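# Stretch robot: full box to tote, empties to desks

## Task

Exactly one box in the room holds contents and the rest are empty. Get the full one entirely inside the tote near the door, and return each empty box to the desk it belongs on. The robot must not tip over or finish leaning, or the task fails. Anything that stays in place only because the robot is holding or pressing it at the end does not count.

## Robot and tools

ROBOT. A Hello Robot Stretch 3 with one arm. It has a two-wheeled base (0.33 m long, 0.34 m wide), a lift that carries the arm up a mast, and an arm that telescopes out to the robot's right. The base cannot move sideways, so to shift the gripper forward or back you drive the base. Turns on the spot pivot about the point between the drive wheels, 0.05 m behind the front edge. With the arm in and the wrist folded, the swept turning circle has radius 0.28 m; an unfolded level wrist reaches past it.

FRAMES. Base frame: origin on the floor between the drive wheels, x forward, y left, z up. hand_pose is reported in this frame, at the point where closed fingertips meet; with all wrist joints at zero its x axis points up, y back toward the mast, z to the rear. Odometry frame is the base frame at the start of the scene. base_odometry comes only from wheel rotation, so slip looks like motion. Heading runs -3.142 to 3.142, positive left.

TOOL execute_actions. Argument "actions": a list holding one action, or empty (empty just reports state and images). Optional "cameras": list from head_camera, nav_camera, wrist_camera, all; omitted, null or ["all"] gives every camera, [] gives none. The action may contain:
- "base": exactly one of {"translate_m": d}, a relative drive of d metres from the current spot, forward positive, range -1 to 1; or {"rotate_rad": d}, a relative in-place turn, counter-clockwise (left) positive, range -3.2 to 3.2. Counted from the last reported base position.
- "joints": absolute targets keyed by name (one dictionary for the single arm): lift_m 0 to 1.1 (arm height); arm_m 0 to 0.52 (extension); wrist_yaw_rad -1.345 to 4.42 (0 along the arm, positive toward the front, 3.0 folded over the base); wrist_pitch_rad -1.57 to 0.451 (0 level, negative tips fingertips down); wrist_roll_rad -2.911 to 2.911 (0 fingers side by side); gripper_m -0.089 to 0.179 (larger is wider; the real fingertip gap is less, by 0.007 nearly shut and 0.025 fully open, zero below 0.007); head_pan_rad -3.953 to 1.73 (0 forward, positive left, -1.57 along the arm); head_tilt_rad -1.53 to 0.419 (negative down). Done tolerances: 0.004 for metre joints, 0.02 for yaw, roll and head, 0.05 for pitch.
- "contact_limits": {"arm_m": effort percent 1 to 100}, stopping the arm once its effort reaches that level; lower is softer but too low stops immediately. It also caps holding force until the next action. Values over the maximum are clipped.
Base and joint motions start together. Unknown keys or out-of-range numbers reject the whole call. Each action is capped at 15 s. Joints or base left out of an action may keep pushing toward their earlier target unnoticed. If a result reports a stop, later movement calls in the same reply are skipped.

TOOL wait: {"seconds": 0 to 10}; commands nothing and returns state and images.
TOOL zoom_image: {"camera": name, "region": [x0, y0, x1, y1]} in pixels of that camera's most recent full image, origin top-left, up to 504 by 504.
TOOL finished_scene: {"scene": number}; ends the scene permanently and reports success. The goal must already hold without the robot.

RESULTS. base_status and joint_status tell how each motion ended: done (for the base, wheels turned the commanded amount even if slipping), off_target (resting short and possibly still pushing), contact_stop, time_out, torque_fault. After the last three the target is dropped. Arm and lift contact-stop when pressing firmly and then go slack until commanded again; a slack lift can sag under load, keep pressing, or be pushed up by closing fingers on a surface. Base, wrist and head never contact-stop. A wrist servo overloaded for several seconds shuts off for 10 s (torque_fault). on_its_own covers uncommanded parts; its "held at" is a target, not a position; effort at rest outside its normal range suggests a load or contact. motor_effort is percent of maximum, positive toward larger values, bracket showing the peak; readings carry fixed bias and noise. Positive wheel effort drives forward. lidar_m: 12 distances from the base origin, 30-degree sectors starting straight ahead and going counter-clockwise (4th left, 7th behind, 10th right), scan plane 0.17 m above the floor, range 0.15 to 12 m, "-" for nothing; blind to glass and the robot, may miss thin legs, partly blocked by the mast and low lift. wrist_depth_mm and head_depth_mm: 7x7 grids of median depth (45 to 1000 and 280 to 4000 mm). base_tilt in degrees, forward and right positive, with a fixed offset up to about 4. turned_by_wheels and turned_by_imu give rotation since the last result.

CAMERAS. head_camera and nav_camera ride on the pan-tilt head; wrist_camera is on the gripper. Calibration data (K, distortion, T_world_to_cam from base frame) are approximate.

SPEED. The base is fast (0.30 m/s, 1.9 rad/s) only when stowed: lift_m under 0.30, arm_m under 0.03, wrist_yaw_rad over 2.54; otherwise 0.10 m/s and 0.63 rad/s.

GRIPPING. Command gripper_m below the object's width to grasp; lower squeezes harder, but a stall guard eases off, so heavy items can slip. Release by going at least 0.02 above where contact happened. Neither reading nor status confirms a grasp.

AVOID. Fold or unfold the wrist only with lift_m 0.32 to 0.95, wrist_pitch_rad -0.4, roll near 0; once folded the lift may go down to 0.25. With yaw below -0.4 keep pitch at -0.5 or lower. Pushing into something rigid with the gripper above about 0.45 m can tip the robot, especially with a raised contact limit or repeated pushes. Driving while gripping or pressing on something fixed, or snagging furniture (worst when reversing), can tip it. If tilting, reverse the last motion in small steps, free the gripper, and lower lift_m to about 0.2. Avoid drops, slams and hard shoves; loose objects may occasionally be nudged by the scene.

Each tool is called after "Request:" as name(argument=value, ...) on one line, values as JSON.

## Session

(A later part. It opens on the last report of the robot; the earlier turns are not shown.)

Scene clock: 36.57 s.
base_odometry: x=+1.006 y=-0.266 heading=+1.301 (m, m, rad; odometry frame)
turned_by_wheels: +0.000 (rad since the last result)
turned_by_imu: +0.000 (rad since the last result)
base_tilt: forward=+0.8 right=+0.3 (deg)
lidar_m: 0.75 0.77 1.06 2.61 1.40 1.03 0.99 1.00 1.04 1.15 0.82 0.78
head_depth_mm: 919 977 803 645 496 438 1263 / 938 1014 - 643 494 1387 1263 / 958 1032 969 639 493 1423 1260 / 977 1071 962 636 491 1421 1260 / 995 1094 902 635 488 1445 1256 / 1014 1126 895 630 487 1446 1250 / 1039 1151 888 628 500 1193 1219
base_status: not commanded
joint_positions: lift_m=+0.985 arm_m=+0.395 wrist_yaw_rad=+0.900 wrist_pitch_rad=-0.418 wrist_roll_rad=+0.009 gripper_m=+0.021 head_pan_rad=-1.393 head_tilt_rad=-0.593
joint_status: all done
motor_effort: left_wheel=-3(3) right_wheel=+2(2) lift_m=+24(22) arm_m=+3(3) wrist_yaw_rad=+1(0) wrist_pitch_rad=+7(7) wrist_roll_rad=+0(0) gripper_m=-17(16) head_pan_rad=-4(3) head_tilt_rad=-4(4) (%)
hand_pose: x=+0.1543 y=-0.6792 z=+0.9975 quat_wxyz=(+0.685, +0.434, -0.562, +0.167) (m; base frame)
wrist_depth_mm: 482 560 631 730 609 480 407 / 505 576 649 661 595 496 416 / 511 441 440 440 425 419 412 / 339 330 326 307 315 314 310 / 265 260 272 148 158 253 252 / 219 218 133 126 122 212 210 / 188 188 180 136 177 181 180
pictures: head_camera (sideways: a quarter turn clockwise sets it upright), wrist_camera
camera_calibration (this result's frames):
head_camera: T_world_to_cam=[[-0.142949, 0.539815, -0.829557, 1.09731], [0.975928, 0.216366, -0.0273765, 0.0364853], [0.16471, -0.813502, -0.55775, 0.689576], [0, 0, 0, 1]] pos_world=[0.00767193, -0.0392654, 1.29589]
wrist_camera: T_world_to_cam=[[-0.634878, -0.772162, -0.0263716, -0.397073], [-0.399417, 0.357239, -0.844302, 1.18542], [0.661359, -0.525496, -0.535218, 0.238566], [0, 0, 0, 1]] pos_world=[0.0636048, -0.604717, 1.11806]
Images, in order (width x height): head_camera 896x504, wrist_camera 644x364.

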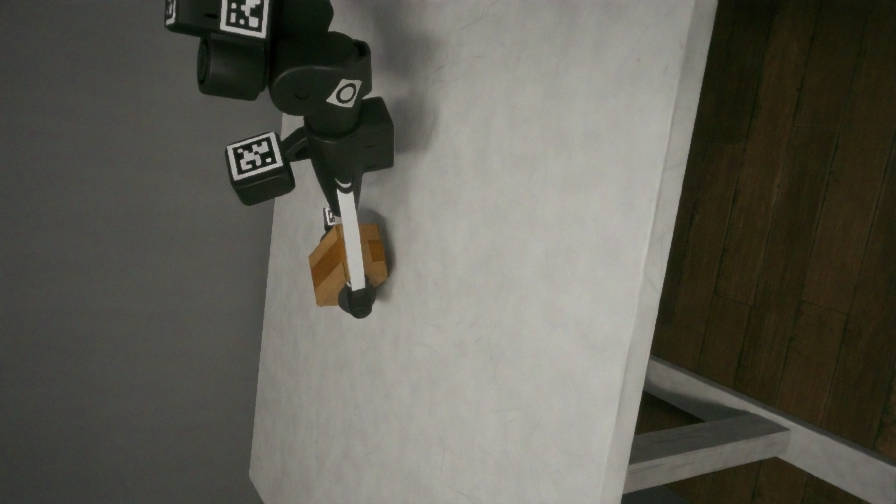

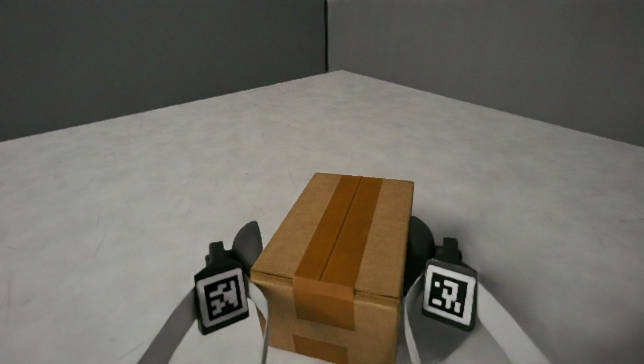

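Request:
execute_actions(actions=[{"joints":{"lift_m":0.962}}], cameras=[])

Request:
execute_actions(actions=[{"joints":{"gripper_m":0.15}}], cameras=[])

Request:
execute_actions(actions=[{"joints":{"lift_m":1.04}}], cameras=[])

Request:
execute_actions(actions=[{"base":{"translate_m":-0.525},"joints":{"arm_m":0.30,"wrist_yaw_rad":0.6}}])

Scene clock: 38.07 s.
base_odometry: x=+1.006 y=-0.266 heading=+1.301 (m, m, rad; odometry frame)
turned_by_wheels: +0.000 (rad since the last result)
turned_by_imu: +0.000 (rad since the last result)
base_tilt: forward=+0.9 right=+0.4 (deg)
lidar_m: 0.75 0.77 1.06 2.61 1.40 1.03 0.99 1.00 1.03 1.15 0.82 0.78
head_depth_mm: 916 988 - 645 495 438 1266 / 935 1021 1051 618 494 1392 1263 / 954 1051 913 639 493 1411 1258 / 972 1070 964 635 491 1421 1253 / 998 1096 900 634 489 1445 1260 / 1015 1124 894 631 487 1446 1253 / 1040 1151 889 627 500 1191 1221
base_status: not commanded
joint_positions: lift_m=+0.962 arm_m=+0.395 wrist_yaw_rad=+0.900 wrist_pitch_rad=-0.418 wrist_roll_rad=+0.009 gripper_m=+0.021 head_pan_rad=-1.393 head_tilt_rad=-0.593
joint_status: all done
motor_effort: left_wheel=-3(2) right_wheel=+3(3) lift_m=+19(24) arm_m=+3(2) wrist_yaw_rad=+0(0) wrist_pitch_rad=+7(7) wrist_roll_rad=+0(0) gripper_m=-17(17) head_pan_rad=-3(4) head_tilt_rad=-5(4) (%)
hand_pose: x=+0.1543 y=-0.6792 z=+0.9749 quat_wxyz=(+0.685, +0.434, -0.562, +0.167) (m; base frame)
wrist_depth_mm: 492 540 630 737 611 482 401 / 518 575 641 576 575 492 420 / 395 390 386 378 372 366 358 / 291 288 282 258 262 277 270 / 230 230 235 147 157 221 218 / 190 190 134 126 122 185 183 / 163 162 157 137 155 158 158
pictures: none
No camera images: the call's "cameras" was empty. Leave "cameras" out to get every camera's image.

Scene clock: 39.87 s.
base_odometry: x=+1.006 y=-0.266 heading=+1.301 (m, m, rad; odometry frame)
turned_by_wheels: +0.000 (rad since the last result)
turned_by_imu: +0.000 (rad since the last result)
base_tilt: forward=+0.9 right=+0.3 (deg)
lidar_m: 0.75 0.78 1.06 2.60 1.40 1.03 0.99 1.00 1.04 1.14 0.82 0.78
head_depth_mm: 918 987 - 646 495 438 1268 / 934 1019 1050 616 495 1390 1264 / 956 1044 - 638 493 1417 1259 / 974 1069 911 637 490 1416 1256 / 991 1095 901 634 489 1449 1256 / 1020 1123 892 631 486 1445 1247 / 1040 1152 890 627 500 1195 1223
base_status: not commanded
joint_positions: lift_m=+0.962 arm_m=+0.395 wrist_yaw_rad=+0.900 wrist_pitch_rad=-0.418 wrist_roll_rad=+0.009 gripper_m=+0.150 head_pan_rad=-1.393 head_tilt_rad=-0.593
joint_status: all done
motor_effort: left_wheel=-3(3) right_wheel=+3(3) lift_m=+19(19) arm_m=+2(2) wrist_yaw_rad=+0(0) wrist_pitch_rad=+6(6) wrist_roll_rad=+0(0) gripper_m=+0(84) head_pan_rad=-3(5) head_tilt_rad=-4(4) (%)
hand_pose: x=+0.1543 y=-0.6792 z=+0.9749 quat_wxyz=(+0.685, +0.434, -0.562, +0.167) (m; base frame)
wrist_depth_mm: 493 542 632 742 599 482 407 / 510 579 639 570 565 494 418 / 397 389 388 380 377 367 360 / 292 292 282 258 278 275 272 / 230 235 224 149 206 230 219 / 190 - 182 128 179 184 183 / 168 157 156 137 153 156 157
pictures: none
No camera images: the call's "cameras" was empty. Leave "cameras" out to get every camera's image.

Scene clock: 41.40 s.
base_odometry: x=+1.006 y=-0.266 heading=+1.301 (m, m, rad; odometry frame)
turned_by_wheels: +0.000 (rad since the last result)
turned_by_imu: +0.000 (rad since the last result)
base_tilt: forward=+0.8 right=+0.4 (deg)
lidar_m: 0.75 0.78 1.06 2.61 1.41 1.02 0.99 1.00 1.04 1.14 0.82 0.78
head_depth_mm: 909 - 872 646 496 438 1267 / 934 1007 818 643 494 1395 1266 / 953 1060 860 640 492 1416 1263 / 977 1072 881 637 490 1418 1252 / 993 1100 850 633 489 1454 1251 / 1020 1126 894 630 486 1452 1249 / 1038 1149 887 627 501 1194 1223
base_status: not commanded
joint_positions: lift_m=+1.040 arm_m=+0.395 wrist_yaw_rad=+0.900 wrist_pitch_rad=-0.418 wrist_roll_rad=+0.009 gripper_m=+0.150 head_pan_rad=-1.393 head_tilt_rad=-0.593
joint_status: all done
motor_effort: left_wheel=-2(3) right_wheel=+3(2) lift_m=+24(25) arm_m=+2(3) wrist_yaw_rad=+0(0) wrist_pitch_rad=+6(6) wrist_roll_rad=+0(0) gripper_m=+0(0) head_pan_rad=-2(4) head_tilt_rad=-5(5) (%)
hand_pose: x=+0.1543 y=-0.6792 z=+1.0527 quat_wxyz=(+0.685, +0.434, -0.562, +0.167) (m; base frame)
wrist_depth_mm: 489 545 637 735 597 478 397 / 512 586 679 781 635 508 424 / 534 609 574 568 574 520 435 / 450 434 429 427 422 416 415 / 355 357 343 333 335 353 330 / 291 - 285 227 281 282 274 / 256 239 243 189 233 236 238
pictures: none
No camera images: the call's "cameras" was empty. Leave "cameras" out to get every camera's image.

Scene clock: 47.60 s.
base_odometry: x=+0.866 y=-0.772 heading=+1.301 (m, m, rad; odometry frame)
turned_by_wheels: +0.000 (rad since the last result)
turned_by_imu: +0.000 (rad since the last result)
base_tilt: forward=+0.9 right=+0.4 (deg)
lidar_m: 1.27 1.32 1.81 1.78 0.66 0.48 0.47 0.48 0.67 1.14 1.18 1.21
head_depth_mm: 914 - 783 648 496 438 1140 / 933 1002 - 643 494 1390 1263 / 955 1026 916 636 493 1423 1257 / 974 1069 963 620 490 1452 1260 / 992 1092 957 633 489 1454 1256 / 1012 1117 893 630 487 1489 1251 / 1040 1146 890 628 501 1482 1254
base_status: done
joint_positions: lift_m=+1.040 arm_m=+0.300 wrist_yaw_rad=+0.601 wrist_pitch_rad=-0.418 wrist_roll_rad=+0.009 gripper_m=+0.150 head_pan_rad=-1.393 head_tilt_rad=-0.593
joint_status: all done
motor_effort: left_wheel=-2(6) right_wheel=+2(2) lift_m=+24(24) arm_m=-3(2) wrist_yaw_rad=-1(1) wrist_pitch_rad=+7(6) wrist_roll_rad=+0(0) gripper_m=+1(0) head_pan_rad=-3(3) head_tilt_rad=-4(4) (%)
hand_pose: x=+0.1055 y=-0.6305 z=+1.0527 quat_wxyz=(+0.702, +0.345, -0.620, +0.063) (m; base frame)
wrist_depth_mm: 902 - 814 658 565 495 437 / 878 913 812 724 611 513 462 / 526 598 573 581 570 529 484 / 443 433 431 428 422 422 415 / 347 361 345 341 336 347 335 / 289 - 286 222 280 280 279 / 254 239 244 189 241 237 239
pictures: head_camera (sideways: a quarter turn clockwise sets it upright), nav_camera (sideways: a quarter turn counterclockwise sets it upright), wrist_camera
camera_calibration (this result's frames):
head_camera: T_world_to_cam=[[-0.142949, 0.539815, -0.829557, 1.09731], [0.975928, 0.216366, -0.0273765, 0.0364853], [0.16471, -0.813502, -0.55775, 0.689576], [0, 0, 0, 1]] pos_world=[0.00767193, -0.0392654, 1.29589]
nav_camera: T_world_to_cam=[[0.153667, -0.556837, 0.816283, -1.02463], [-0.975251, -0.218372, 0.0346282, 0.0143408], [0.158971, -0.801402, -0.576613, 0.701975], [0, 0, 0, 1]] pos_world=[0.0598435, -0.00485376, 1.24066]
wrist_camera: T_world_to_cam=[[-0.833897, -0.551289, -0.0263843, -0.228722], [-0.276318, 0.458395, -0.844703, 1.24635], [0.47777, -0.697105, -0.534585, 0.236446], [0, 0, 0, 1]] pos_world=[0.0406898, -0.532582, 1.17316]
Images, in order (width x height): head_camera 896x504, nav_camera 672x504, wrist_camera 644x364.

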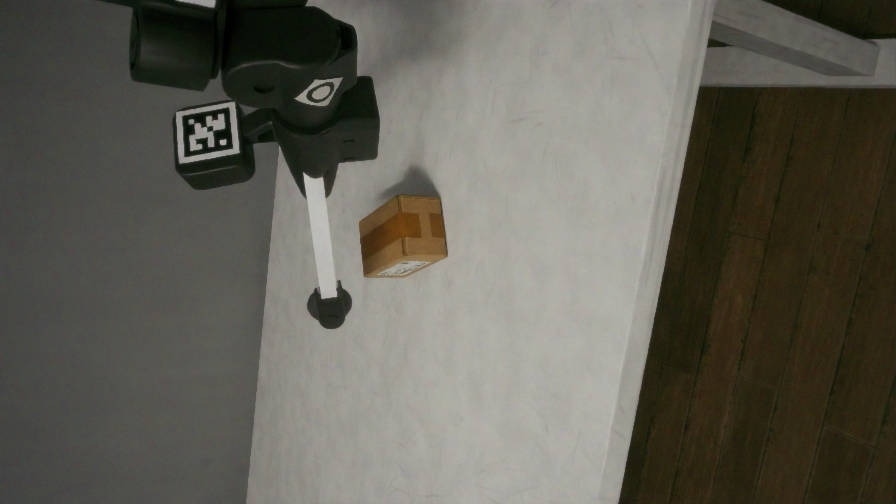

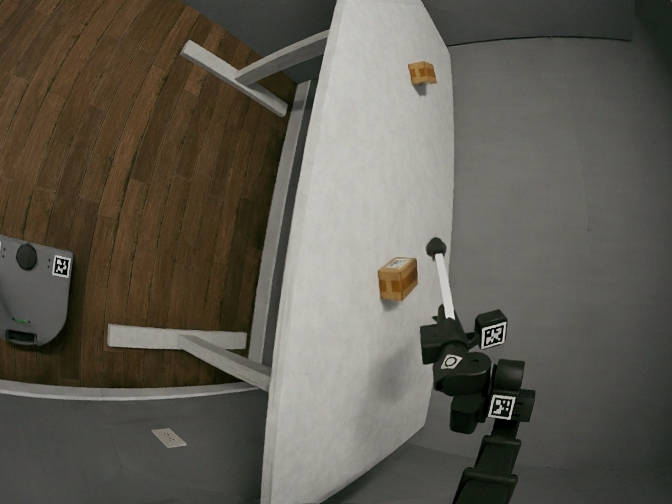

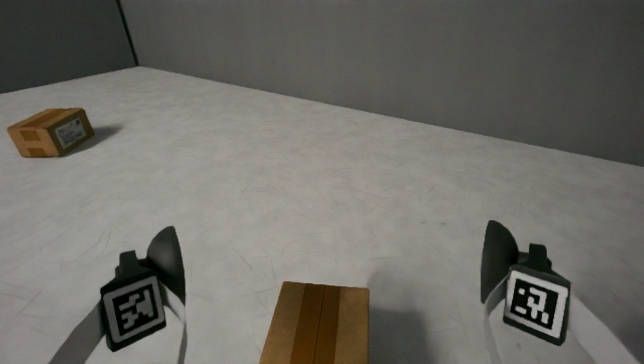

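Request:
execute_actions(actions=[{"base":{"translate_m":0.018},"joints":{"arm_m":0.265,"wrist_yaw_rad":0.5,"lift_m":0.962}}], cameras=["wrist_camera"])

Scene clock: 49.70 s.
base_odometry: x=+0.870 y=-0.754 heading=+1.301 (m, m, rad; odometry frame)
turned_by_wheels: +0.000 (rad since the last result)
turned_by_imu: +0.000 (rad since the last result)
base_tilt: forward=+0.9 right=+0.4 (deg)
lidar_m: 1.25 1.30 1.80 1.86 0.68 0.50 0.48 0.50 0.69 1.14 1.18 1.19
head_depth_mm: 914 999 - 573 496 438 1155 / 934 1023 1071 - 493 1391 1266 / 950 1043 973 613 492 1421 1263 / 976 1073 907 611 490 1448 1261 / 992 1092 901 632 489 1457 1257 / 1020 1119 896 630 486 1489 1251 / 1037 1147 889 628 501 1477 1245
base_status: done
joint_positions: lift_m=+0.962 arm_m=+0.265 wrist_yaw_rad=+0.502 wrist_pitch_rad=-0.418 wrist_roll_rad=+0.009 gripper_m=+0.150 head_pan_rad=-1.393 head_tilt_rad=-0.593
joint_status: all done
motor_effort: left_wheel=-3(4) right_wheel=+2(7) lift_m=+20(23) arm_m=-4(4) wrist_yaw_rad=-1(2) wrist_pitch_rad=+6(6) wrist_roll_rad=+0(0) gripper_m=+1(0) head_pan_rad=-3(3) head_tilt_rad=-4(5) (%)
hand_pose: x=+0.0865 y=-0.6072 z=+0.9749 quat_wxyz=(+0.704, +0.314, -0.636, +0.028) (m; base frame)
wrist_depth_mm: 907 900 741 665 576 516 460 / 541 593 589 571 555 522 482 / 396 391 387 375 372 368 367 / 292 289 285 188 277 279 272 / 230 238 227 149 213 230 218 / 191 - 189 129 174 185 184 / 168 157 160 143 151 156 158
pictures: wrist_camera
camera_calibration (this result's frames):
wrist_camera: T_world_to_cam=[[-0.884544, -0.46571, -0.0263843, -0.177444], [-0.229407, 0.48358, -0.844703, 1.17595], [0.406145, -0.741124, -0.534585, 0.199685], [0, 0, 0, 1]] pos_world=[0.0317135, -0.503312, 1.09539]
Images, in order (width x height): wrist_camera 644x364.

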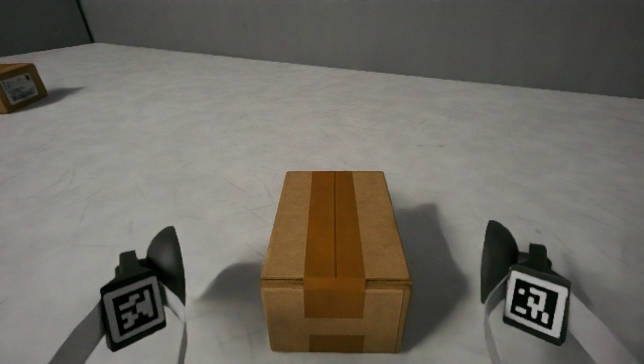

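Request:
execute_actions(actions=[{"joints":{"gripper_m":0.01}}], cameras=[])

Request:
execute_actions(actions=[{"joints":{"lift_m":0.985}}], cameras=["wrist_camera"])

Scene clock: 51.77 s.
base_odometry: x=+0.870 y=-0.754 heading=+1.301 (m, m, rad; odometry frame)
turned_by_wheels: +0.000 (rad since the last result)
turned_by_imu: +0.000 (rad since the last result)
base_tilt: forward=+0.9 right=+0.4 (deg)
lidar_m: 1.25 1.30 1.79 1.85 0.68 0.50 0.48 0.50 0.69 1.14 1.19 1.19
head_depth_mm: 918 998 - 573 496 438 1151 / 933 1027 1070 - 494 1393 1263 / 953 1045 975 612 492 1416 1265 / 972 1072 909 613 490 1450 1256 / 992 1093 898 634 488 1453 1250 / 1016 1117 895 631 486 1484 1249 / 1041 1154 886 627 500 1481 1250
base_status: not commanded
joint_positions: lift_m=+0.962 arm_m=+0.265 wrist_yaw_rad=+0.502 wrist_pitch_rad=-0.418 wrist_roll_rad=+0.009 gripper_m=+0.011 head_pan_rad=-1.393 head_tilt_rad=-0.593
joint_status: all done
motor_effort: left_wheel=-2(3) right_wheel=+2(3) lift_m=+20(20) arm_m=-3(3) wrist_yaw_rad=-1(1) wrist_pitch_rad=+7(7) wrist_roll_rad=+0(0) gripper_m=-18(93) head_pan_rad=-3(4) head_tilt_rad=-4(4) (%)
hand_pose: x=+0.0865 y=-0.6072 z=+0.9749 quat_wxyz=(+0.704, +0.314, -0.636, +0.028) (m; base frame)
wrist_depth_mm: 932 877 759 669 584 507 471 / 549 597 600 567 563 518 483 / 389 392 382 374 374 371 361 / 292 288 284 189 277 275 274 / 229 228 234 149 218 221 219 / 190 190 176 129 128 184 183 / 163 162 157 143 150 157 157
pictures: none
No camera images: the call's "cameras" was empty. Leave "cameras" out to get every camera's image.

Scene clock: 52.73 s.
base_odometry: x=+0.870 y=-0.754 heading=+1.301 (m, m, rad; odometry frame)
turned_by_wheels: +0.000 (rad since the last result)
turned_by_imu: +0.000 (rad since the last result)
base_tilt: forward=+0.9 right=+0.4 (deg)
lidar_m: 1.25 1.30 1.79 1.85 0.69 0.50 0.48 0.50 0.69 1.14 1.19 1.18
head_depth_mm: 913 997 - 595 495 438 1156 / 934 1021 - 581 494 1394 1265 / 952 1049 913 612 492 1423 1264 / 974 1071 909 612 490 1448 1255 / 991 1092 900 633 489 1450 1256 / 1019 1120 895 631 487 1477 1252 / 1037 1152 891 627 501 1479 1249
base_status: not commanded
joint_positions: lift_m=+0.985 arm_m=+0.265 wrist_yaw_rad=+0.502 wrist_pitch_rad=-0.418 wrist_roll_rad=+0.009 gripper_m=+0.011 head_pan_rad=-1.393 head_tilt_rad=-0.593
joint_status: all done
motor_effort: left_wheel=-3(2) right_wheel=+2(2) lift_m=+24(26) arm_m=-4(3) wrist_yaw_rad=-1(1) wrist_pitch_rad=+7(6) wrist_roll_rad=+0(0) gripper_m=-18(18) head_pan_rad=-3(3) head_tilt_rad=-4(4) (%)
hand_pose: x=+0.0865 y=-0.6072 z=+0.9976 quat_wxyz=(+0.704, +0.314, -0.636, +0.028) (m; base frame)
wrist_depth_mm: 912 937 782 666 571 508 460 / 728 689 676 665 587 542 480 / 457 452 442 447 435 421 412 / 335 333 326 188 317 315 317 / 267 264 272 149 250 256 253 / 221 219 202 129 129 214 210 / 188 187 180 143 174 182 182
pictures: wrist_camera
camera_calibration (this result's frames):
wrist_camera: T_world_to_cam=[[-0.884549, -0.465701, -0.0263842, -0.17684], [-0.229403, 0.483582, -0.844703, 1.19517], [0.406138, -0.741128, -0.534585, 0.211846], [0, 0, 0, 1]] pos_world=[0.0317126, -0.503312, 1.11815]
Images, in order (width x height): wrist_camera 644x364.

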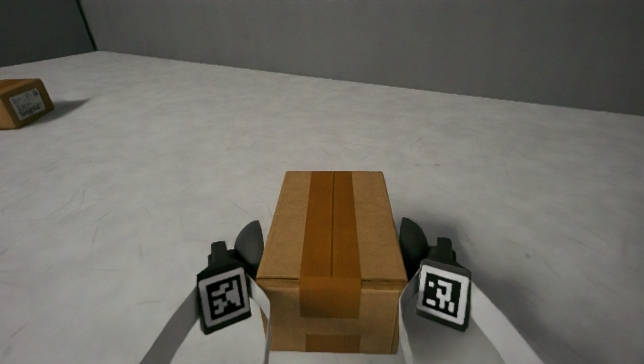

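Request:
execute_actions(actions=[{"joints":{"lift_m":0.962}}], cameras=[])

Request:
execute_actions(actions=[{"joints":{"gripper_m":0.11}}], cameras=[])

Request:
execute_actions(actions=[{"joints":{"lift_m":1.03}}], cameras=[])

Request:
execute_actions(actions=[{"joints":{"arm_m":0,"wrist_yaw_rad":1.5,"gripper_m":0.037}}], cameras=["nav_camera"])

Request:
execute_actions(actions=[{"base":{"translate_m":0.15},"joints":{"lift_m":0.9,"head_pan_rad":0}}], cameras=[])

Request:
execute_actions(actions=[{"base":{"rotate_rad":1.28},"joints":{"lift_m":0.27,"wrist_yaw_rad":3.0}}], cameras=["nav_camera"])

Scene clock: 54.60 s.
base_odometry: x=+0.870 y=-0.754 heading=+1.301 (m, m, rad; odometry frame)
turned_by_wheels: +0.000 (rad since the last result)
turned_by_imu: +0.000 (rad since the last result)
base_tilt: forward=+0.9 right=+0.4 (deg)
lidar_m: 1.25 1.30 1.78 1.85 0.69 0.50 0.48 0.50 0.69 1.14 1.19 1.19
head_depth_mm: 914 997 - 572 496 438 1152 / 932 1017 1074 - 494 1393 1261 / 949 1045 972 614 492 1421 1260 / 973 1069 904 612 490 1459 1259 / 992 1092 901 634 489 1451 1251 / 1019 1121 893 632 486 1482 1253 / 1040 1147 888 628 500 1480 1248
base_status: not commanded
joint_positions: lift_m=+0.962 arm_m=+0.265 wrist_yaw_rad=+0.502 wrist_pitch_rad=-0.418 wrist_roll_rad=+0.009 gripper_m=+0.011 head_pan_rad=-1.393 head_tilt_rad=-0.593
joint_status: all done
motor_effort: left_wheel=-3(3) right_wheel=+2(3) lift_m=+19(22) arm_m=-3(4) wrist_yaw_rad=-1(1) wrist_pitch_rad=+7(6) wrist_roll_rad=+0(0) gripper_m=-18(19) head_pan_rad=-4(3) head_tilt_rad=-4(4) (%)
hand_pose: x=+0.0865 y=-0.6072 z=+0.9749 quat_wxyz=(+0.704, +0.314, -0.636, +0.028) (m; base frame)
wrist_depth_mm: 931 892 782 656 583 511 463 / 576 600 588 575 568 524 489 / 397 396 387 386 371 362 361 / 291 289 286 187 278 276 274 / 232 229 237 150 219 221 219 / 191 190 175 129 129 184 184 / 163 162 157 143 150 157 158
pictures: none
No camera images: the call's "cameras" was empty. Leave "cameras" out to get every camera's image.

Scene clock: 56.10 s.
base_odometry: x=+0.870 y=-0.754 heading=+1.301 (m, m, rad; odometry frame)
turned_by_wheels: +0.000 (rad since the last result)
turned_by_imu: +0.000 (rad since the last result)
base_tilt: forward=+0.9 right=+0.4 (deg)
lidar_m: 1.25 1.30 1.79 1.85 0.69 0.50 0.48 0.50 0.69 1.14 1.19 1.19
head_depth_mm: 916 999 - 573 495 438 1156 / 934 1019 1073 - 494 1393 1263 / 948 1047 972 613 492 1423 1251 / 972 1067 908 611 490 1451 1260 / 995 1095 900 632 488 1446 1258 / 1017 1125 894 631 487 1485 1251 / 1038 1145 888 627 500 1478 1249
base_status: not commanded
joint_positions: lift_m=+0.962 arm_m=+0.265 wrist_yaw_rad=+0.502 wrist_pitch_rad=-0.418 wrist_roll_rad=+0.009 gripper_m=+0.110 head_pan_rad=-1.393 head_tilt_rad=-0.593
joint_status: all done
motor_effort: left_wheel=-3(3) right_wheel=+3(3) lift_m=+20(19) arm_m=-3(4) wrist_yaw_rad=-1(1) wrist_pitch_rad=+7(7) wrist_roll_rad=+0(0) gripper_m=+0(80) head_pan_rad=-3(3) head_tilt_rad=-4(4) (%)
hand_pose: x=+0.0865 y=-0.6072 z=+0.9749 quat_wxyz=(+0.704, +0.314, -0.636, +0.028) (m; base frame)
wrist_depth_mm: 905 927 773 656 577 510 469 / 562 599 592 585 571 528 486 / 394 388 383 376 373 369 362 / 290 289 285 188 276 277 274 / 230 229 228 150 215 221 219 / 191 190 181 130 133 191 183 / 164 162 157 145 153 154 157
pictures: none
No camera images: the call's "cameras" was empty. Leave "cameras" out to get every camera's image.

Scene clock: 57.57 s.
base_odometry: x=+0.870 y=-0.754 heading=+1.301 (m, m, rad; odometry frame)
turned_by_wheels: +0.000 (rad since the last result)
turned_by_imu: +0.000 (rad since the last result)
base_tilt: forward=+0.9 right=+0.4 (deg)
lidar_m: 1.25 1.30 1.79 1.86 0.68 0.50 0.48 0.50 0.69 1.14 1.19 1.19
head_depth_mm: 916 967 - 647 497 439 1154 / 934 1003 - 616 495 1389 1265 / 952 1037 973 618 492 1419 1262 / 975 1066 964 617 491 1458 1261 / 992 1090 899 633 488 1449 1250 / 1014 1117 893 632 487 1486 1254 / 1039 1148 888 626 500 1476 1249
base_status: not commanded
joint_positions: lift_m=+1.030 arm_m=+0.265 wrist_yaw_rad=+0.502 wrist_pitch_rad=-0.418 wrist_roll_rad=+0.009 gripper_m=+0.110 head_pan_rad=-1.393 head_tilt_rad=-0.593
joint_status: all done
motor_effort: left_wheel=-3(3) right_wheel=+2(2) lift_m=+24(25) arm_m=-4(4) wrist_yaw_rad=-1(1) wrist_pitch_rad=+6(7) wrist_roll_rad=+0(0) gripper_m=+0(0) head_pan_rad=-4(3) head_tilt_rad=-4(4) (%)
hand_pose: x=+0.0865 y=-0.6072 z=+1.0426 quat_wxyz=(+0.704, +0.314, -0.636, +0.028) (m; base frame)
wrist_depth_mm: 936 930 745 658 571 510 453 / 883 862 792 705 610 544 495 / 507 565 558 557 530 529 502 / 419 416 409 409 397 403 396 / 335 335 331 325 326 324 317 / 277 274 270 208 262 277 268 / 237 233 234 179 229 223 229
pictures: none
No camera images: the call's "cameras" was empty. Leave "cameras" out to get every camera's image.

Scene clock: 60.73 s.
base_odometry: x=+0.870 y=-0.754 heading=+1.301 (m, m, rad; odometry frame)
turned_by_wheels: +0.000 (rad since the last result)
turned_by_imu: +0.000 (rad since the last result)
base_tilt: forward=+0.8 right=+0.4 (deg)
lidar_m: 1.25 1.30 1.80 1.85 0.69 0.50 0.48 0.50 0.69 1.14 1.19 1.19
head_depth_mm: 911 998 929 - - - - / 933 1025 917 669 503 - - / 952 1046 915 622 493 435 - / 973 1068 910 616 490 - - / 994 1094 902 632 505 - - / 1015 1120 895 658 - - - / 1037 1148 891 629 - - -
base_status: not commanded
joint_positions: lift_m=+1.030 arm_m=+0.000 wrist_yaw_rad=+1.499 wrist_pitch_rad=-0.418 wrist_roll_rad=+0.009 gripper_m=+0.037 head_pan_rad=-1.393 head_tilt_rad=-0.593
joint_status: all done
motor_effort: left_wheel=-3(3) right_wheel=+2(2) lift_m=+24(24) arm_m=-3(3) wrist_yaw_rad=+0(2) wrist_pitch_rad=+7(7) wrist_roll_rad=+1(0) gripper_m=+0(78) head_pan_rad=-3(4) head_tilt_rad=-4(4) (%)
hand_pose: x=+0.2025 y=-0.1615 z=+1.0426 quat_wxyz=(+0.605, +0.580, -0.409, +0.361) (m; base frame)
wrist_depth_mm: - - - - - - - / - - - - 819 815 774 / - - - - 632 544 531 / - - - - - 399 395 / - - - - - 339 316 / - - - - - - 268 / - - - - - - 236
pictures: nav_camera (sideways: a quarter turn counterclockwise sets it upright)
camera_calibration (this result's frames):
nav_camera: T_world_to_cam=[[0.153667, -0.556837, 0.816283, -1.02463], [-0.975251, -0.218372, 0.0346282, 0.0143408], [0.158971, -0.801402, -0.576613, 0.701975], [0, 0, 0, 1]] pos_world=[0.0598435, -0.00485374, 1.24066]
Images, in order (width x height): nav_camera 672x504.

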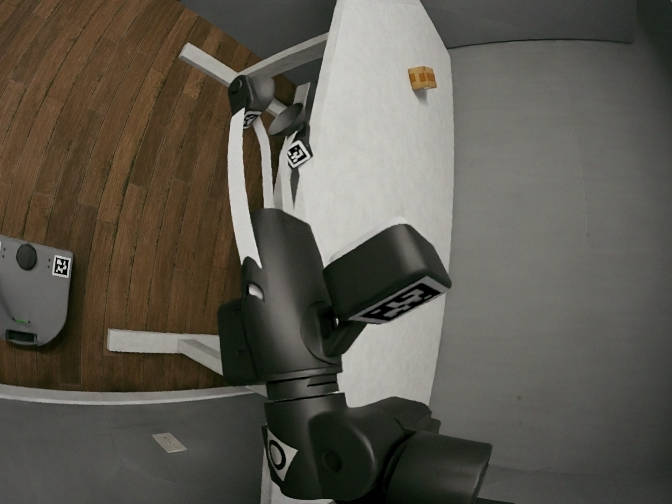

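Scene clock: 63.33 s.
base_odometry: x=+0.910 y=-0.610 heading=+1.301 (m, m, rad; odometry frame)
turned_by_wheels: +0.000 (rad since the last result)
turned_by_imu: +0.000 (rad since the last result)
base_tilt: forward=+0.8 right=+0.3 (deg)
lidar_m: 1.10 1.14 1.58 2.42 0.90 0.66 0.63 0.66 0.78 1.14 1.19 1.07
head_depth_mm: 902 989 1098 1231 1409 1510 1269 / 916 1008 1110 1259 1408 1507 1265 / 906 997 1110 1244 1438 1498 1260 / 910 999 1114 1248 1425 1486 1255 / 916 1010 1117 1256 1440 1485 1257 / 918 1012 1121 1261 1434 1489 1252 / 919 1012 1127 1266 1451 1476 1248
base_status: done
joint_positions: lift_m=+0.900 arm_m=+0.000 wrist_yaw_rad=+1.499 wrist_pitch_rad=-0.418 wrist_roll_rad=+0.009 gripper_m=+0.037 head_pan_rad=-0.007 head_tilt_rad=-0.593
joint_status: all done
motor_effort: left_wheel=-2(3) right_wheel=+3(5) lift_m=+20(22) arm_m=-3(4) wrist_yaw_rad=+0(0) wrist_pitch_rad=+7(6) wrist_roll_rad=+0(1) gripper_m=+0(0) head_pan_rad=+4(41) head_tilt_rad=-5(4) (%)
hand_pose: x=+0.2025 y=-0.1615 z=+0.9129 quat_wxyz=(+0.605, +0.580, -0.409, +0.361) (m; base frame)
wrist_depth_mm: 854 866 888 919 784 662 637 / 901 889 991 - - 342 317 / - - - - - 833 229 / - - - - - - - / - - - - - - - / - - - - - - - / - - - - - - -
pictures: none
No camera images: the call's "cameras" was empty. Leave "cameras" out to get every camera's image.

Scene clock: 69.90 s.
base_odometry: x=+0.910 y=-0.610 heading=+2.581 (m, m, rad; odometry frame)
turned_by_wheels: +1.280 (rad since the last result)
turned_by_imu: +1.264 (rad since the last result)
base_tilt: forward=+0.9 right=+0.4 (deg)
lidar_m: 2.61 1.31 0.74 0.64 0.63 0.73 0.78 1.14 1.07 1.10 1.10 1.26
head_depth_mm: 2473 2734 2862 2003 1860 1500 1265 / 2418 2680 2946 2424 1846 1488 1260 / 2357 2584 2893 2390 1840 1499 1262 / 2289 2513 2791 2368 1840 1496 1259 / 2238 2455 2720 2378 1823 1488 1249 / 2182 2388 2634 2356 1821 1481 1252 / 2135 2338 2565 2237 1816 1480 1245
base_status: done
joint_positions: lift_m=+0.270 arm_m=+0.000 wrist_yaw_rad=+2.998 wrist_pitch_rad=-0.418 wrist_roll_rad=+0.009 gripper_m=+0.037 head_pan_rad=-0.007 head_tilt_rad=-0.593
joint_status: all done
motor_effort: left_wheel=-3(7) right_wheel=+3(5) lift_m=+19(17) arm_m=-4(4) wrist_yaw_rad=+1(2) wrist_pitch_rad=+7(6) wrist_roll_rad=+0(0) gripper_m=+0(1) head_pan_rad=+3(4) head_tilt_rad=-4(4) (%)
hand_pose: x=+0.0108 y=+0.0768 z=+0.2829 quat_wxyz=(+0.196, +0.703, +0.096, +0.677) (m; base frame)
wrist_depth_mm: 495 - 601 659 750 852 959 / 527 - 642 694 793 910 - / 551 585 706 757 852 928 - / 581 625 710 751 748 734 736 / 607 629 649 607 628 607 595 / 522 508 - 519 - 498 499 / 445 - - - 425 427 421
pictures: nav_camera (sideways: a quarter turn counterclockwise sets it upright)
camera_calibration (this result's frames):
nav_camera: T_world_to_cam=[[0.575584, 0.0488349, 0.816283, -1.0272], [0.0356302, -0.998765, 0.0346282, 0.00817441], [0.816966, 0.00915288, -0.576613, 0.697962], [0, 0, 0, 1]] pos_world=[0.0207372, 0.0519391, 1.24066]
Images, in order (width x height): nav_camera 672x504.

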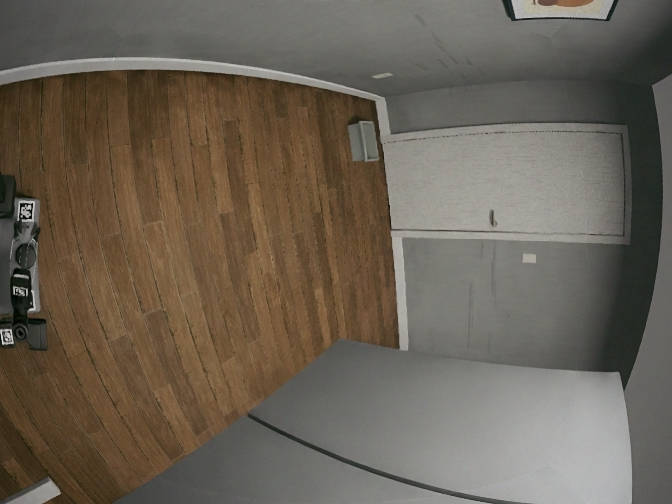

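Request:
execute_actions(actions=[{"base":{"translate_m":1.0}}], cameras=[])

Request:
execute_actions(actions=[{"base":{"translate_m":1.0},"joints":{"head_pan_rad":-1.4,"head_tilt_rad":-0.5}}], cameras=["nav_camera","head_camera"])

Scene clock: 75.20 s.
base_odometry: x=+0.064 y=-0.077 heading=+2.580 (m, m, rad; odometry frame)
turned_by_wheels: +0.000 (rad since the last result)
turned_by_imu: +0.003 (rad since the last result)
base_tilt: forward=+0.8 right=+0.4 (deg)
lidar_m: 1.65 1.64 1.06 0.91 0.91 1.04 1.77 1.71 0.97 0.83 0.83 0.95
head_depth_mm: 1552 1720 1933 2159 1850 1501 1273 / 1514 1670 1880 2118 1846 1504 1262 / 1479 1635 1819 2055 1833 1492 1258 / 1442 1580 1775 1986 1837 1491 1249 / 1388 1522 1691 1895 1828 1483 1254 / 1359 1479 1658 1859 1816 1485 1251 / 1336 1461 1611 1793 1804 1482 1249
base_status: done
joint_positions: lift_m=+0.270 arm_m=+0.000 wrist_yaw_rad=+2.999 wrist_pitch_rad=-0.418 wrist_roll_rad=+0.009 gripper_m=+0.037 head_pan_rad=-0.007 head_tilt_rad=-0.594
joint_status: not commanded
motor_effort: left_wheel=-2(7) right_wheel=+2(7) lift_m=+20(20) arm_m=-4(4) wrist_yaw_rad=+0(1) wrist_pitch_rad=+6(6) wrist_roll_rad=+0(0) gripper_m=+0(0) head_pan_rad=+3(4) head_tilt_rad=-4(4) (%)
hand_pose: x=+0.0107 y=+0.0769 z=+0.2829 quat_wxyz=(+0.196, +0.703, +0.096, +0.677) (m; base frame)
wrist_depth_mm: 698 - 826 904 - - - / 734 - 912 - - - - / 771 815 932 - - - 932 / 798 804 757 752 758 748 727 / 626 616 631 627 623 597 601 / 519 506 - 521 - 498 497 / 448 - - - 419 434 435
pictures: none
No camera images: the call's "cameras" was empty. Leave "cameras" out to get every camera's image.

Scene clock: 80.30 s.
base_odometry: x=-0.783 y=+0.455 heading=+2.580 (m, m, rad; odometry frame)
turned_by_wheels: +0.000 (rad since the last result)
turned_by_imu: +0.003 (rad since the last result)
base_tilt: forward=+0.9 right=+0.4 (deg)
lidar_m: 0.67 0.67 0.79 1.18 1.18 1.36 2.34 1.14 0.65 0.62 1.44 0.82
head_depth_mm: 657 658 659 660 686 749 865 / 3014 907 912 911 910 913 912 / 3042 3264 3558 2786 1973 1518 1297 / 3057 3286 3540 2742 2033 1601 1326 / 3035 3302 3585 2734 2013 1594 1318 / 3022 3290 3525 2723 2005 1589 1313 / 2726 2731 2720 2518 1983 1584 1310
base_status: done
joint_positions: lift_m=+0.270 arm_m=+0.000 wrist_yaw_rad=+2.999 wrist_pitch_rad=-0.418 wrist_roll_rad=+0.009 gripper_m=+0.037 head_pan_rad=-1.393 head_tilt_rad=-0.507
joint_status: all done
motor_effort: left_wheel=-3(8) right_wheel=+3(8) lift_m=+20(20) arm_m=-3(3) wrist_yaw_rad=+0(0) wrist_pitch_rad=+7(6) wrist_roll_rad=+0(0) gripper_m=+0(0) head_pan_rad=-4(41) head_tilt_rad=+3(12) (%)
hand_pose: x=+0.0106 y=+0.0769 z=+0.2829 quat_wxyz=(+0.196, +0.703, +0.096, +0.677) (m; base frame)
wrist_depth_mm: 866 - - - - 725 570 / 925 - - - - 769 594 / - - 984 838 984 802 614 / 817 789 768 748 761 742 622 / 619 619 630 610 629 614 596 / 514 508 - 529 - 501 489 / 452 - - - 417 428 424
pictures: head_camera (sideways: a quarter turn clockwise sets it upright), nav_camera (sideways: a quarter turn counterclockwise sets it upright)
camera_calibration (this result's frames):
head_camera: T_world_to_cam=[[-0.130216, 0.467958, -0.874105, 1.15532], [0.976295, 0.214248, -0.0307404, 0.0408657], [0.17289, -0.857387, -0.484764, 0.594564], [0, 0, 0, 1]] pos_world=[0.00775002, -0.0396249, 1.29935]
nav_camera: T_world_to_cam=[[0.141129, -0.486026, 0.862474, -1.08478], [-0.975729, -0.215636, 0.0381446, 0.00976167], [0.167441, -0.846924, -0.504662, 0.608312], [0, 0, 0, 1]] pos_world=[0.0607618, -0.00993181, 1.24221]
Images, in order (width x height): head_camera 896x504, nav_camera 672x504.

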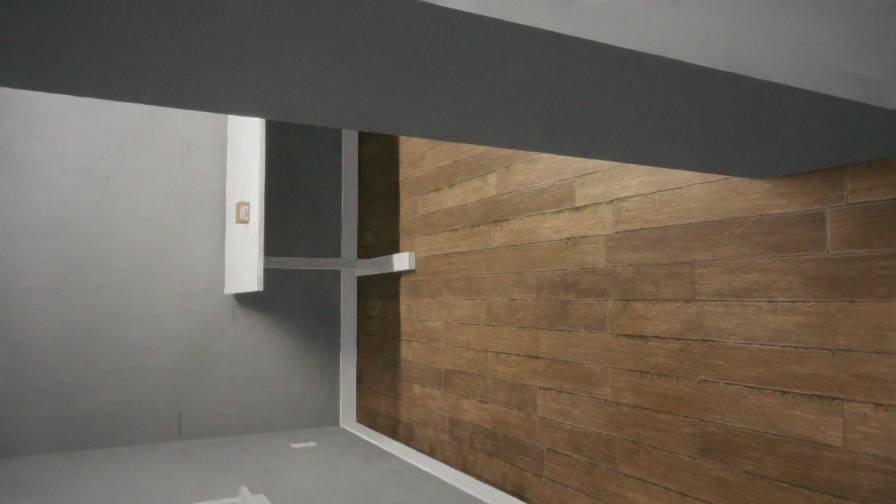

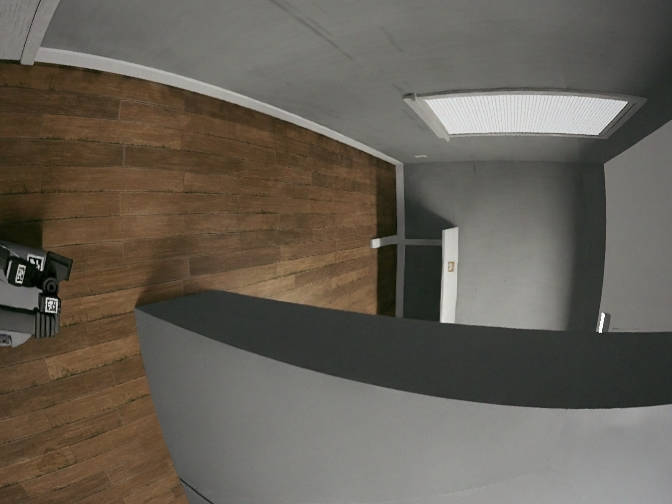

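Request:
execute_actions(actions=[{"base":{"translate_m":0.15}}], cameras=[])

Request:
execute_actions(actions=[{"base":{"rotate_rad":-1.29},"joints":{"head_pan_rad":-0.8}}], cameras=[])

Request:
execute_actions(actions=[{"base":{"translate_m":1.0}}], cameras=["nav_camera","head_camera"])

Scene clock: 82.87 s.
base_odometry: x=-0.910 y=+0.535 heading=+2.580 (m, m, rad; odometry frame)
turned_by_wheels: +0.000 (rad since the last result)
turned_by_imu: +0.000 (rad since the last result)
base_tilt: forward=+0.9 right=+0.4 (deg)
lidar_m: 0.53 0.53 0.62 1.09 1.23 1.41 2.41 1.06 0.66 0.80 1.14 0.65
head_depth_mm: 3079 3272 3604 1020 1027 1030 1028 / 3047 3269 3593 2789 2046 1517 1297 / 3051 3290 3594 2786 2038 1613 1323 / 3046 3278 3496 2764 2022 1599 1319 / 3005 3288 3520 2733 2021 1592 1318 / 2975 3189 3407 2720 2005 1585 1322 / 2160 2135 2166 2173 1926 1581 1307
base_status: done
joint_positions: lift_m=+0.270 arm_m=+0.000 wrist_yaw_rad=+2.999 wrist_pitch_rad=-0.418 wrist_roll_rad=+0.009 gripper_m=+0.037 head_pan_rad=-1.393 head_tilt_rad=-0.507
joint_status: not commanded
motor_effort: left_wheel=-3(7) right_wheel=+2(7) lift_m=+20(20) arm_m=-4(3) wrist_yaw_rad=+0(0) wrist_pitch_rad=+7(7) wrist_roll_rad=+0(0) gripper_m=+0(0) head_pan_rad=-4(4) head_tilt_rad=+3(2) (%)
hand_pose: x=+0.0106 y=+0.0769 z=+0.2829 quat_wxyz=(+0.196, +0.703, +0.096, +0.677) (m; base frame)
wrist_depth_mm: 893 - - - 799 579 458 / 970 - - - 859 604 478 / - - 776 - 872 619 489 / 802 767 746 758 773 642 500 / 631 621 629 615 618 598 513 / 515 525 - 519 - 505 494 / 452 - - - 419 430 420
pictures: none
No camera images: the call's "cameras" was empty. Leave "cameras" out to get every camera's image.

Scene clock: 84.90 s.
base_odometry: x=-0.910 y=+0.535 heading=+1.290 (m, m, rad; odometry frame)
turned_by_wheels: -1.290 (rad since the last result)
turned_by_imu: -1.271 (rad since the last result)
base_tilt: forward=+0.9 right=+0.4 (deg)
lidar_m: 2.12 0.79 0.58 0.53 0.56 0.77 1.22 1.27 1.75 1.98 0.73 0.66
head_depth_mm: 793 896 1030 1204 1444 1578 1338 / 705 785 884 1012 1180 1425 1330 / 635 700 776 876 999 1157 1297 / 579 632 692 766 863 982 1142 / 537 581 640 706 789 903 1034 / 578 636 705 796 911 1070 1243 / 658 735 829 956 1128 1486 1315
base_status: done
joint_positions: lift_m=+0.270 arm_m=+0.000 wrist_yaw_rad=+2.999 wrist_pitch_rad=-0.418 wrist_roll_rad=+0.009 gripper_m=+0.037 head_pan_rad=-0.807 head_tilt_rad=-0.507
joint_status: all done
motor_effort: left_wheel=+2(10) right_wheel=-2(6) lift_m=+20(20) arm_m=-3(3) wrist_yaw_rad=+0(0) wrist_pitch_rad=+7(6) wrist_roll_rad=+0(0) gripper_m=+0(0) head_pan_rad=+3(35) head_tilt_rad=+2(3) (%)
hand_pose: x=+0.0106 y=+0.0769 z=+0.2829 quat_wxyz=(+0.196, +0.703, +0.096, +0.677) (m; base frame)
wrist_depth_mm: 480 - 499 530 550 570 595 / 509 - 543 594 606 630 669 / 539 548 586 633 646 684 718 / 590 621 638 675 696 713 716 / 625 612 628 611 617 599 608 / 516 528 - 525 - 507 497 / 447 - - - 417 428 431
pictures: none
No camera images: the call's "cameras" was empty. Leave "cameras" out to get every camera's image.

Scene clock: 90.00 s.
base_odometry: x=-0.633 y=+1.496 heading=+1.290 (m, m, rad; odometry frame)
turned_by_wheels: +0.000 (rad since the last result)
turned_by_imu: +0.003 (rad since the last result)
base_tilt: forward=+0.9 right=+0.3 (deg)
lidar_m: 2.07 0.78 0.57 0.55 0.57 0.79 2.22 0.59 0.43 0.42 2.75 2.61
head_depth_mm: 3056 3202 3406 2829 2062 1619 1337 / 3329 3515 3738 2844 2039 1607 1334 / 3290 3616 3859 2753 2039 1614 1334 / 3014 3307 3495 2765 2027 1599 1327 / 2776 2993 2699 2709 2024 1597 1322 / 2547 2735 2904 2735 2019 1597 1312 / 2359 2511 2465 2715 2008 1579 1310
base_status: done
joint_positions: lift_m=+0.270 arm_m=+0.000 wrist_yaw_rad=+2.999 wrist_pitch_rad=-0.418 wrist_roll_rad=+0.009 gripper_m=+0.037 head_pan_rad=-0.807 head_tilt_rad=-0.507
joint_status: not commanded
motor_effort: left_wheel=+2(9) right_wheel=-2(3) lift_m=+20(20) arm_m=-3(4) wrist_yaw_rad=+1(1) wrist_pitch_rad=+6(6) wrist_roll_rad=+0(0) gripper_m=+0(0) head_pan_rad=+3(4) head_tilt_rad=+3(3) (%)
hand_pose: x=+0.0106 y=+0.0769 z=+0.2829 quat_wxyz=(+0.196, +0.703, +0.096, +0.677) (m; base frame)
wrist_depth_mm: 491 - 512 534 546 567 585 / 519 - 555 576 602 615 647 / 568 584 612 639 647 678 701 / 604 612 646 670 683 701 731 / 612 623 633 597 624 600 601 / 521 508 - 520 - 496 495 / 450 - - - 424 422 426
pictures: head_camera (sideways: a quarter turn clockwise sets it upright), nav_camera (sideways: a quarter turn counterclockwise sets it upright)
camera_calibration (this result's frames):
head_camera: T_world_to_cam=[[-0.366854, 0.317529, -0.87441, 1.15716], [0.695051, 0.718302, -0.0307644, 0.0426127], [0.618322, -0.619046, -0.484211, 0.591127], [0, 0, 0, 1]] pos_world=[0.0293846, -0.0321062, 1.29937]
nav_camera: T_world_to_cam=[[0.385942, -0.326556, 0.862792, -1.08669], [-0.693814, -0.719142, 0.0381696, 0.00800946], [0.608005, -0.613349, -0.504116, 0.604914], [0, 0, 0, 1]] pos_world=[0.0571642, 0.0219197, 1.24223]
Images, in order (width x height): head_camera 896x504, nav_camera 672x504.

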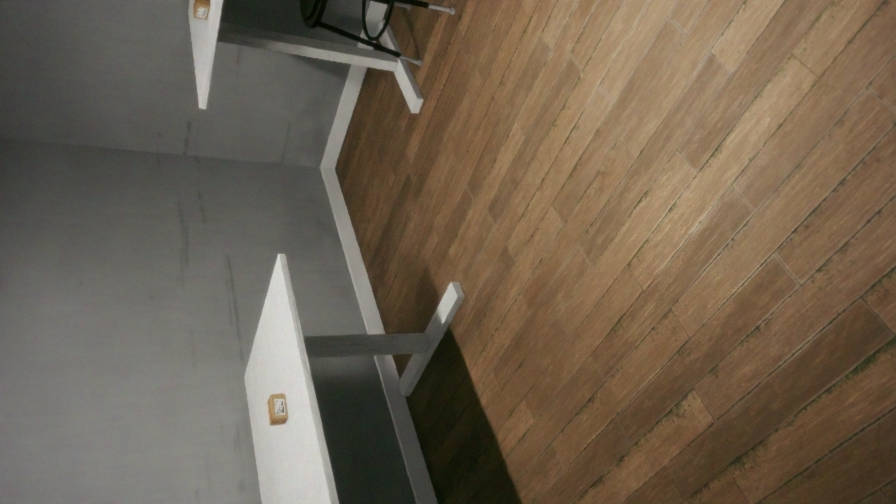

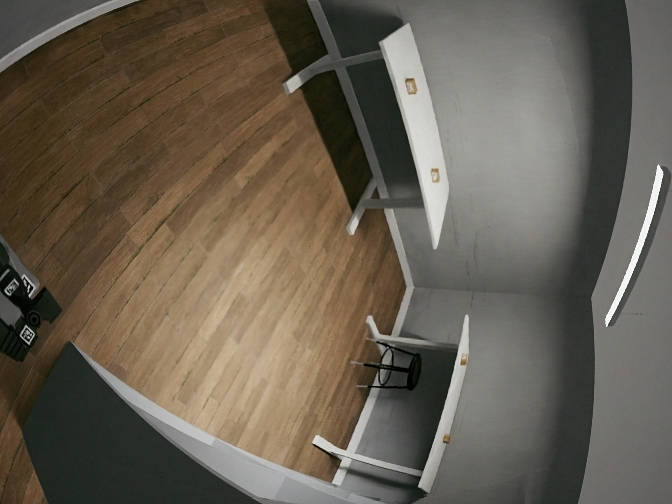

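Request:
execute_actions(actions=[{"base":{"rotate_rad":-0.49},"joints":{"head_pan_rad":0.25}}], cameras=[])

Request:
execute_actions(actions=[{"base":{"translate_m":1.0}}], cameras=["nav_camera","head_camera"])

Scene clock: 91.97 s.
base_odometry: x=-0.633 y=+1.496 heading=+0.801 (m, m, rad; odometry frame)
turned_by_wheels: -0.490 (rad since the last result)
turned_by_imu: -0.482 (rad since the last result)
base_tilt: forward=+0.8 right=+0.4 (deg)
lidar_m: 2.61 1.86 0.75 0.56 0.56 0.58 0.82 2.23 0.57 0.43 0.42 2.96
head_depth_mm: 2329 2546 2684 2793 2077 1622 1337 / 2297 2497 2377 2804 2052 1623 1335 / 2240 2451 2345 2767 2031 1615 1333 / 2206 2385 2337 2755 2020 1606 1327 / 2170 2331 2448 2625 2027 1590 1320 / 2116 2296 2502 2640 2007 1592 1316 / 2086 2259 2427 2582 1987 1595 1311
base_status: done
joint_positions: lift_m=+0.270 arm_m=+0.000 wrist_yaw_rad=+2.999 wrist_pitch_rad=-0.418 wrist_roll_rad=+0.009 gripper_m=+0.037 head_pan_rad=+0.243 head_tilt_rad=-0.507
joint_status: all done
motor_effort: left_wheel=+3(8) right_wheel=-2(6) lift_m=+20(20) arm_m=-3(4) wrist_yaw_rad=+0(1) wrist_pitch_rad=+7(7) wrist_roll_rad=+0(0) gripper_m=+0(0) head_pan_rad=+3(40) head_tilt_rad=+2(2) (%)
hand_pose: x=+0.0106 y=+0.0769 z=+0.2829 quat_wxyz=(+0.196, +0.703, +0.096, +0.677) (m; base frame)
wrist_depth_mm: 415 - 539 629 766 - - / 440 - 591 691 833 - - / 460 503 639 757 882 - - / 491 533 687 714 752 768 733 / 507 578 640 600 633 590 587 / 509 517 - 525 - 496 493 / 451 - - - 423 428 429
pictures: none
No camera images: the call's "cameras" was empty. Leave "cameras" out to get every camera's image.

Scene clock: 97.07 s.
base_odometry: x=+0.063 y=+2.213 heading=+0.801 (m, m, rad; odometry frame)
turned_by_wheels: +0.000 (rad since the last result)
turned_by_imu: +0.003 (rad since the last result)
base_tilt: forward=+0.9 right=+0.4 (deg)
lidar_m: 1.62 1.20 1.38 1.04 1.03 1.07 1.51 0.92 1.24 2.00 2.39 1.65
head_depth_mm: 1503 1637 1754 1269 2018 1619 1334 / 1482 1610 1719 1252 1974 1625 1332 / 1452 1570 1685 1248 1969 1612 1327 / 1424 1541 1660 1239 1889 1600 1321 / 1399 1505 1631 1223 1880 1601 1314 / 1365 1485 1584 1219 1805 1582 1316 / 1345 1451 1561 1209 1398 1539 1310
base_status: done
joint_positions: lift_m=+0.270 arm_m=+0.000 wrist_yaw_rad=+2.999 wrist_pitch_rad=-0.418 wrist_roll_rad=+0.009 gripper_m=+0.037 head_pan_rad=+0.243 head_tilt_rad=-0.506
joint_status: not commanded
motor_effort: left_wheel=+2(10) right_wheel=-1(4) lift_m=+20(20) arm_m=-3(3) wrist_yaw_rad=+0(0) wrist_pitch_rad=+7(7) wrist_roll_rad=+0(0) gripper_m=+0(0) head_pan_rad=+4(3) head_tilt_rad=+2(2) (%)
hand_pose: x=+0.0106 y=+0.0769 z=+0.2829 quat_wxyz=(+0.196, +0.703, +0.096, +0.677) (m; base frame)
wrist_depth_mm: 741 - 962 - - - - / 788 - - - - - - / 830 899 - - - - - / 795 757 802 758 759 754 757 / 643 619 621 603 620 595 596 / 522 516 - 530 - 496 506 / 453 - - - 422 432 432
pictures: head_camera (sideways: a quarter turn clockwise sets it upright), nav_camera (sideways: a quarter turn counterclockwise sets it upright)
camera_calibration (this result's frames):
head_camera: T_world_to_cam=[[-0.457608, -0.160141, -0.874614, 1.15798], [-0.277234, 0.960309, -0.0307805, 0.0485645], [0.844829, 0.228387, -0.483841, 0.589265], [0, 0, 0, 1]] pos_world=[0.0455364, 0.00422322, 1.29939]
nav_camera: T_world_to_cam=[[0.47494, 0.172209, 0.863004, -1.08751], [0.278575, -0.959655, 0.0381863, 0.00205615], [0.834762, 0.222275, -0.503751, 0.603056], [0, 0, 0, 1]] pos_world=[0.0125182, 0.055207, 1.24223]
Images, in order (width x height): head_camera 896x504, nav_camera 672x504.

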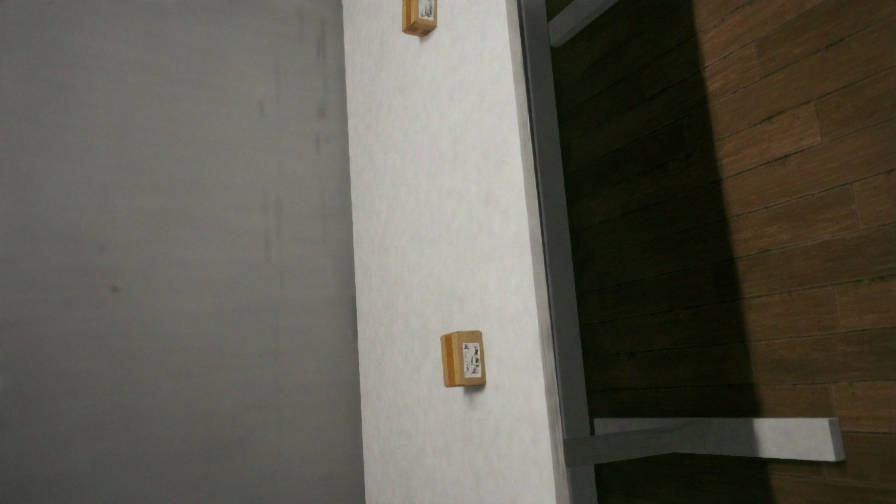

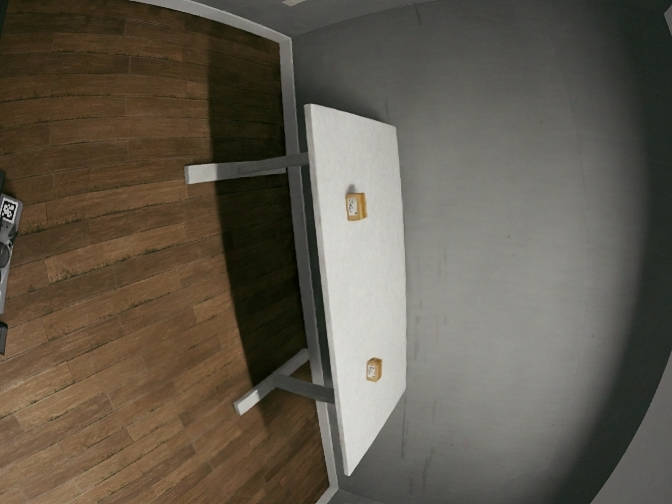

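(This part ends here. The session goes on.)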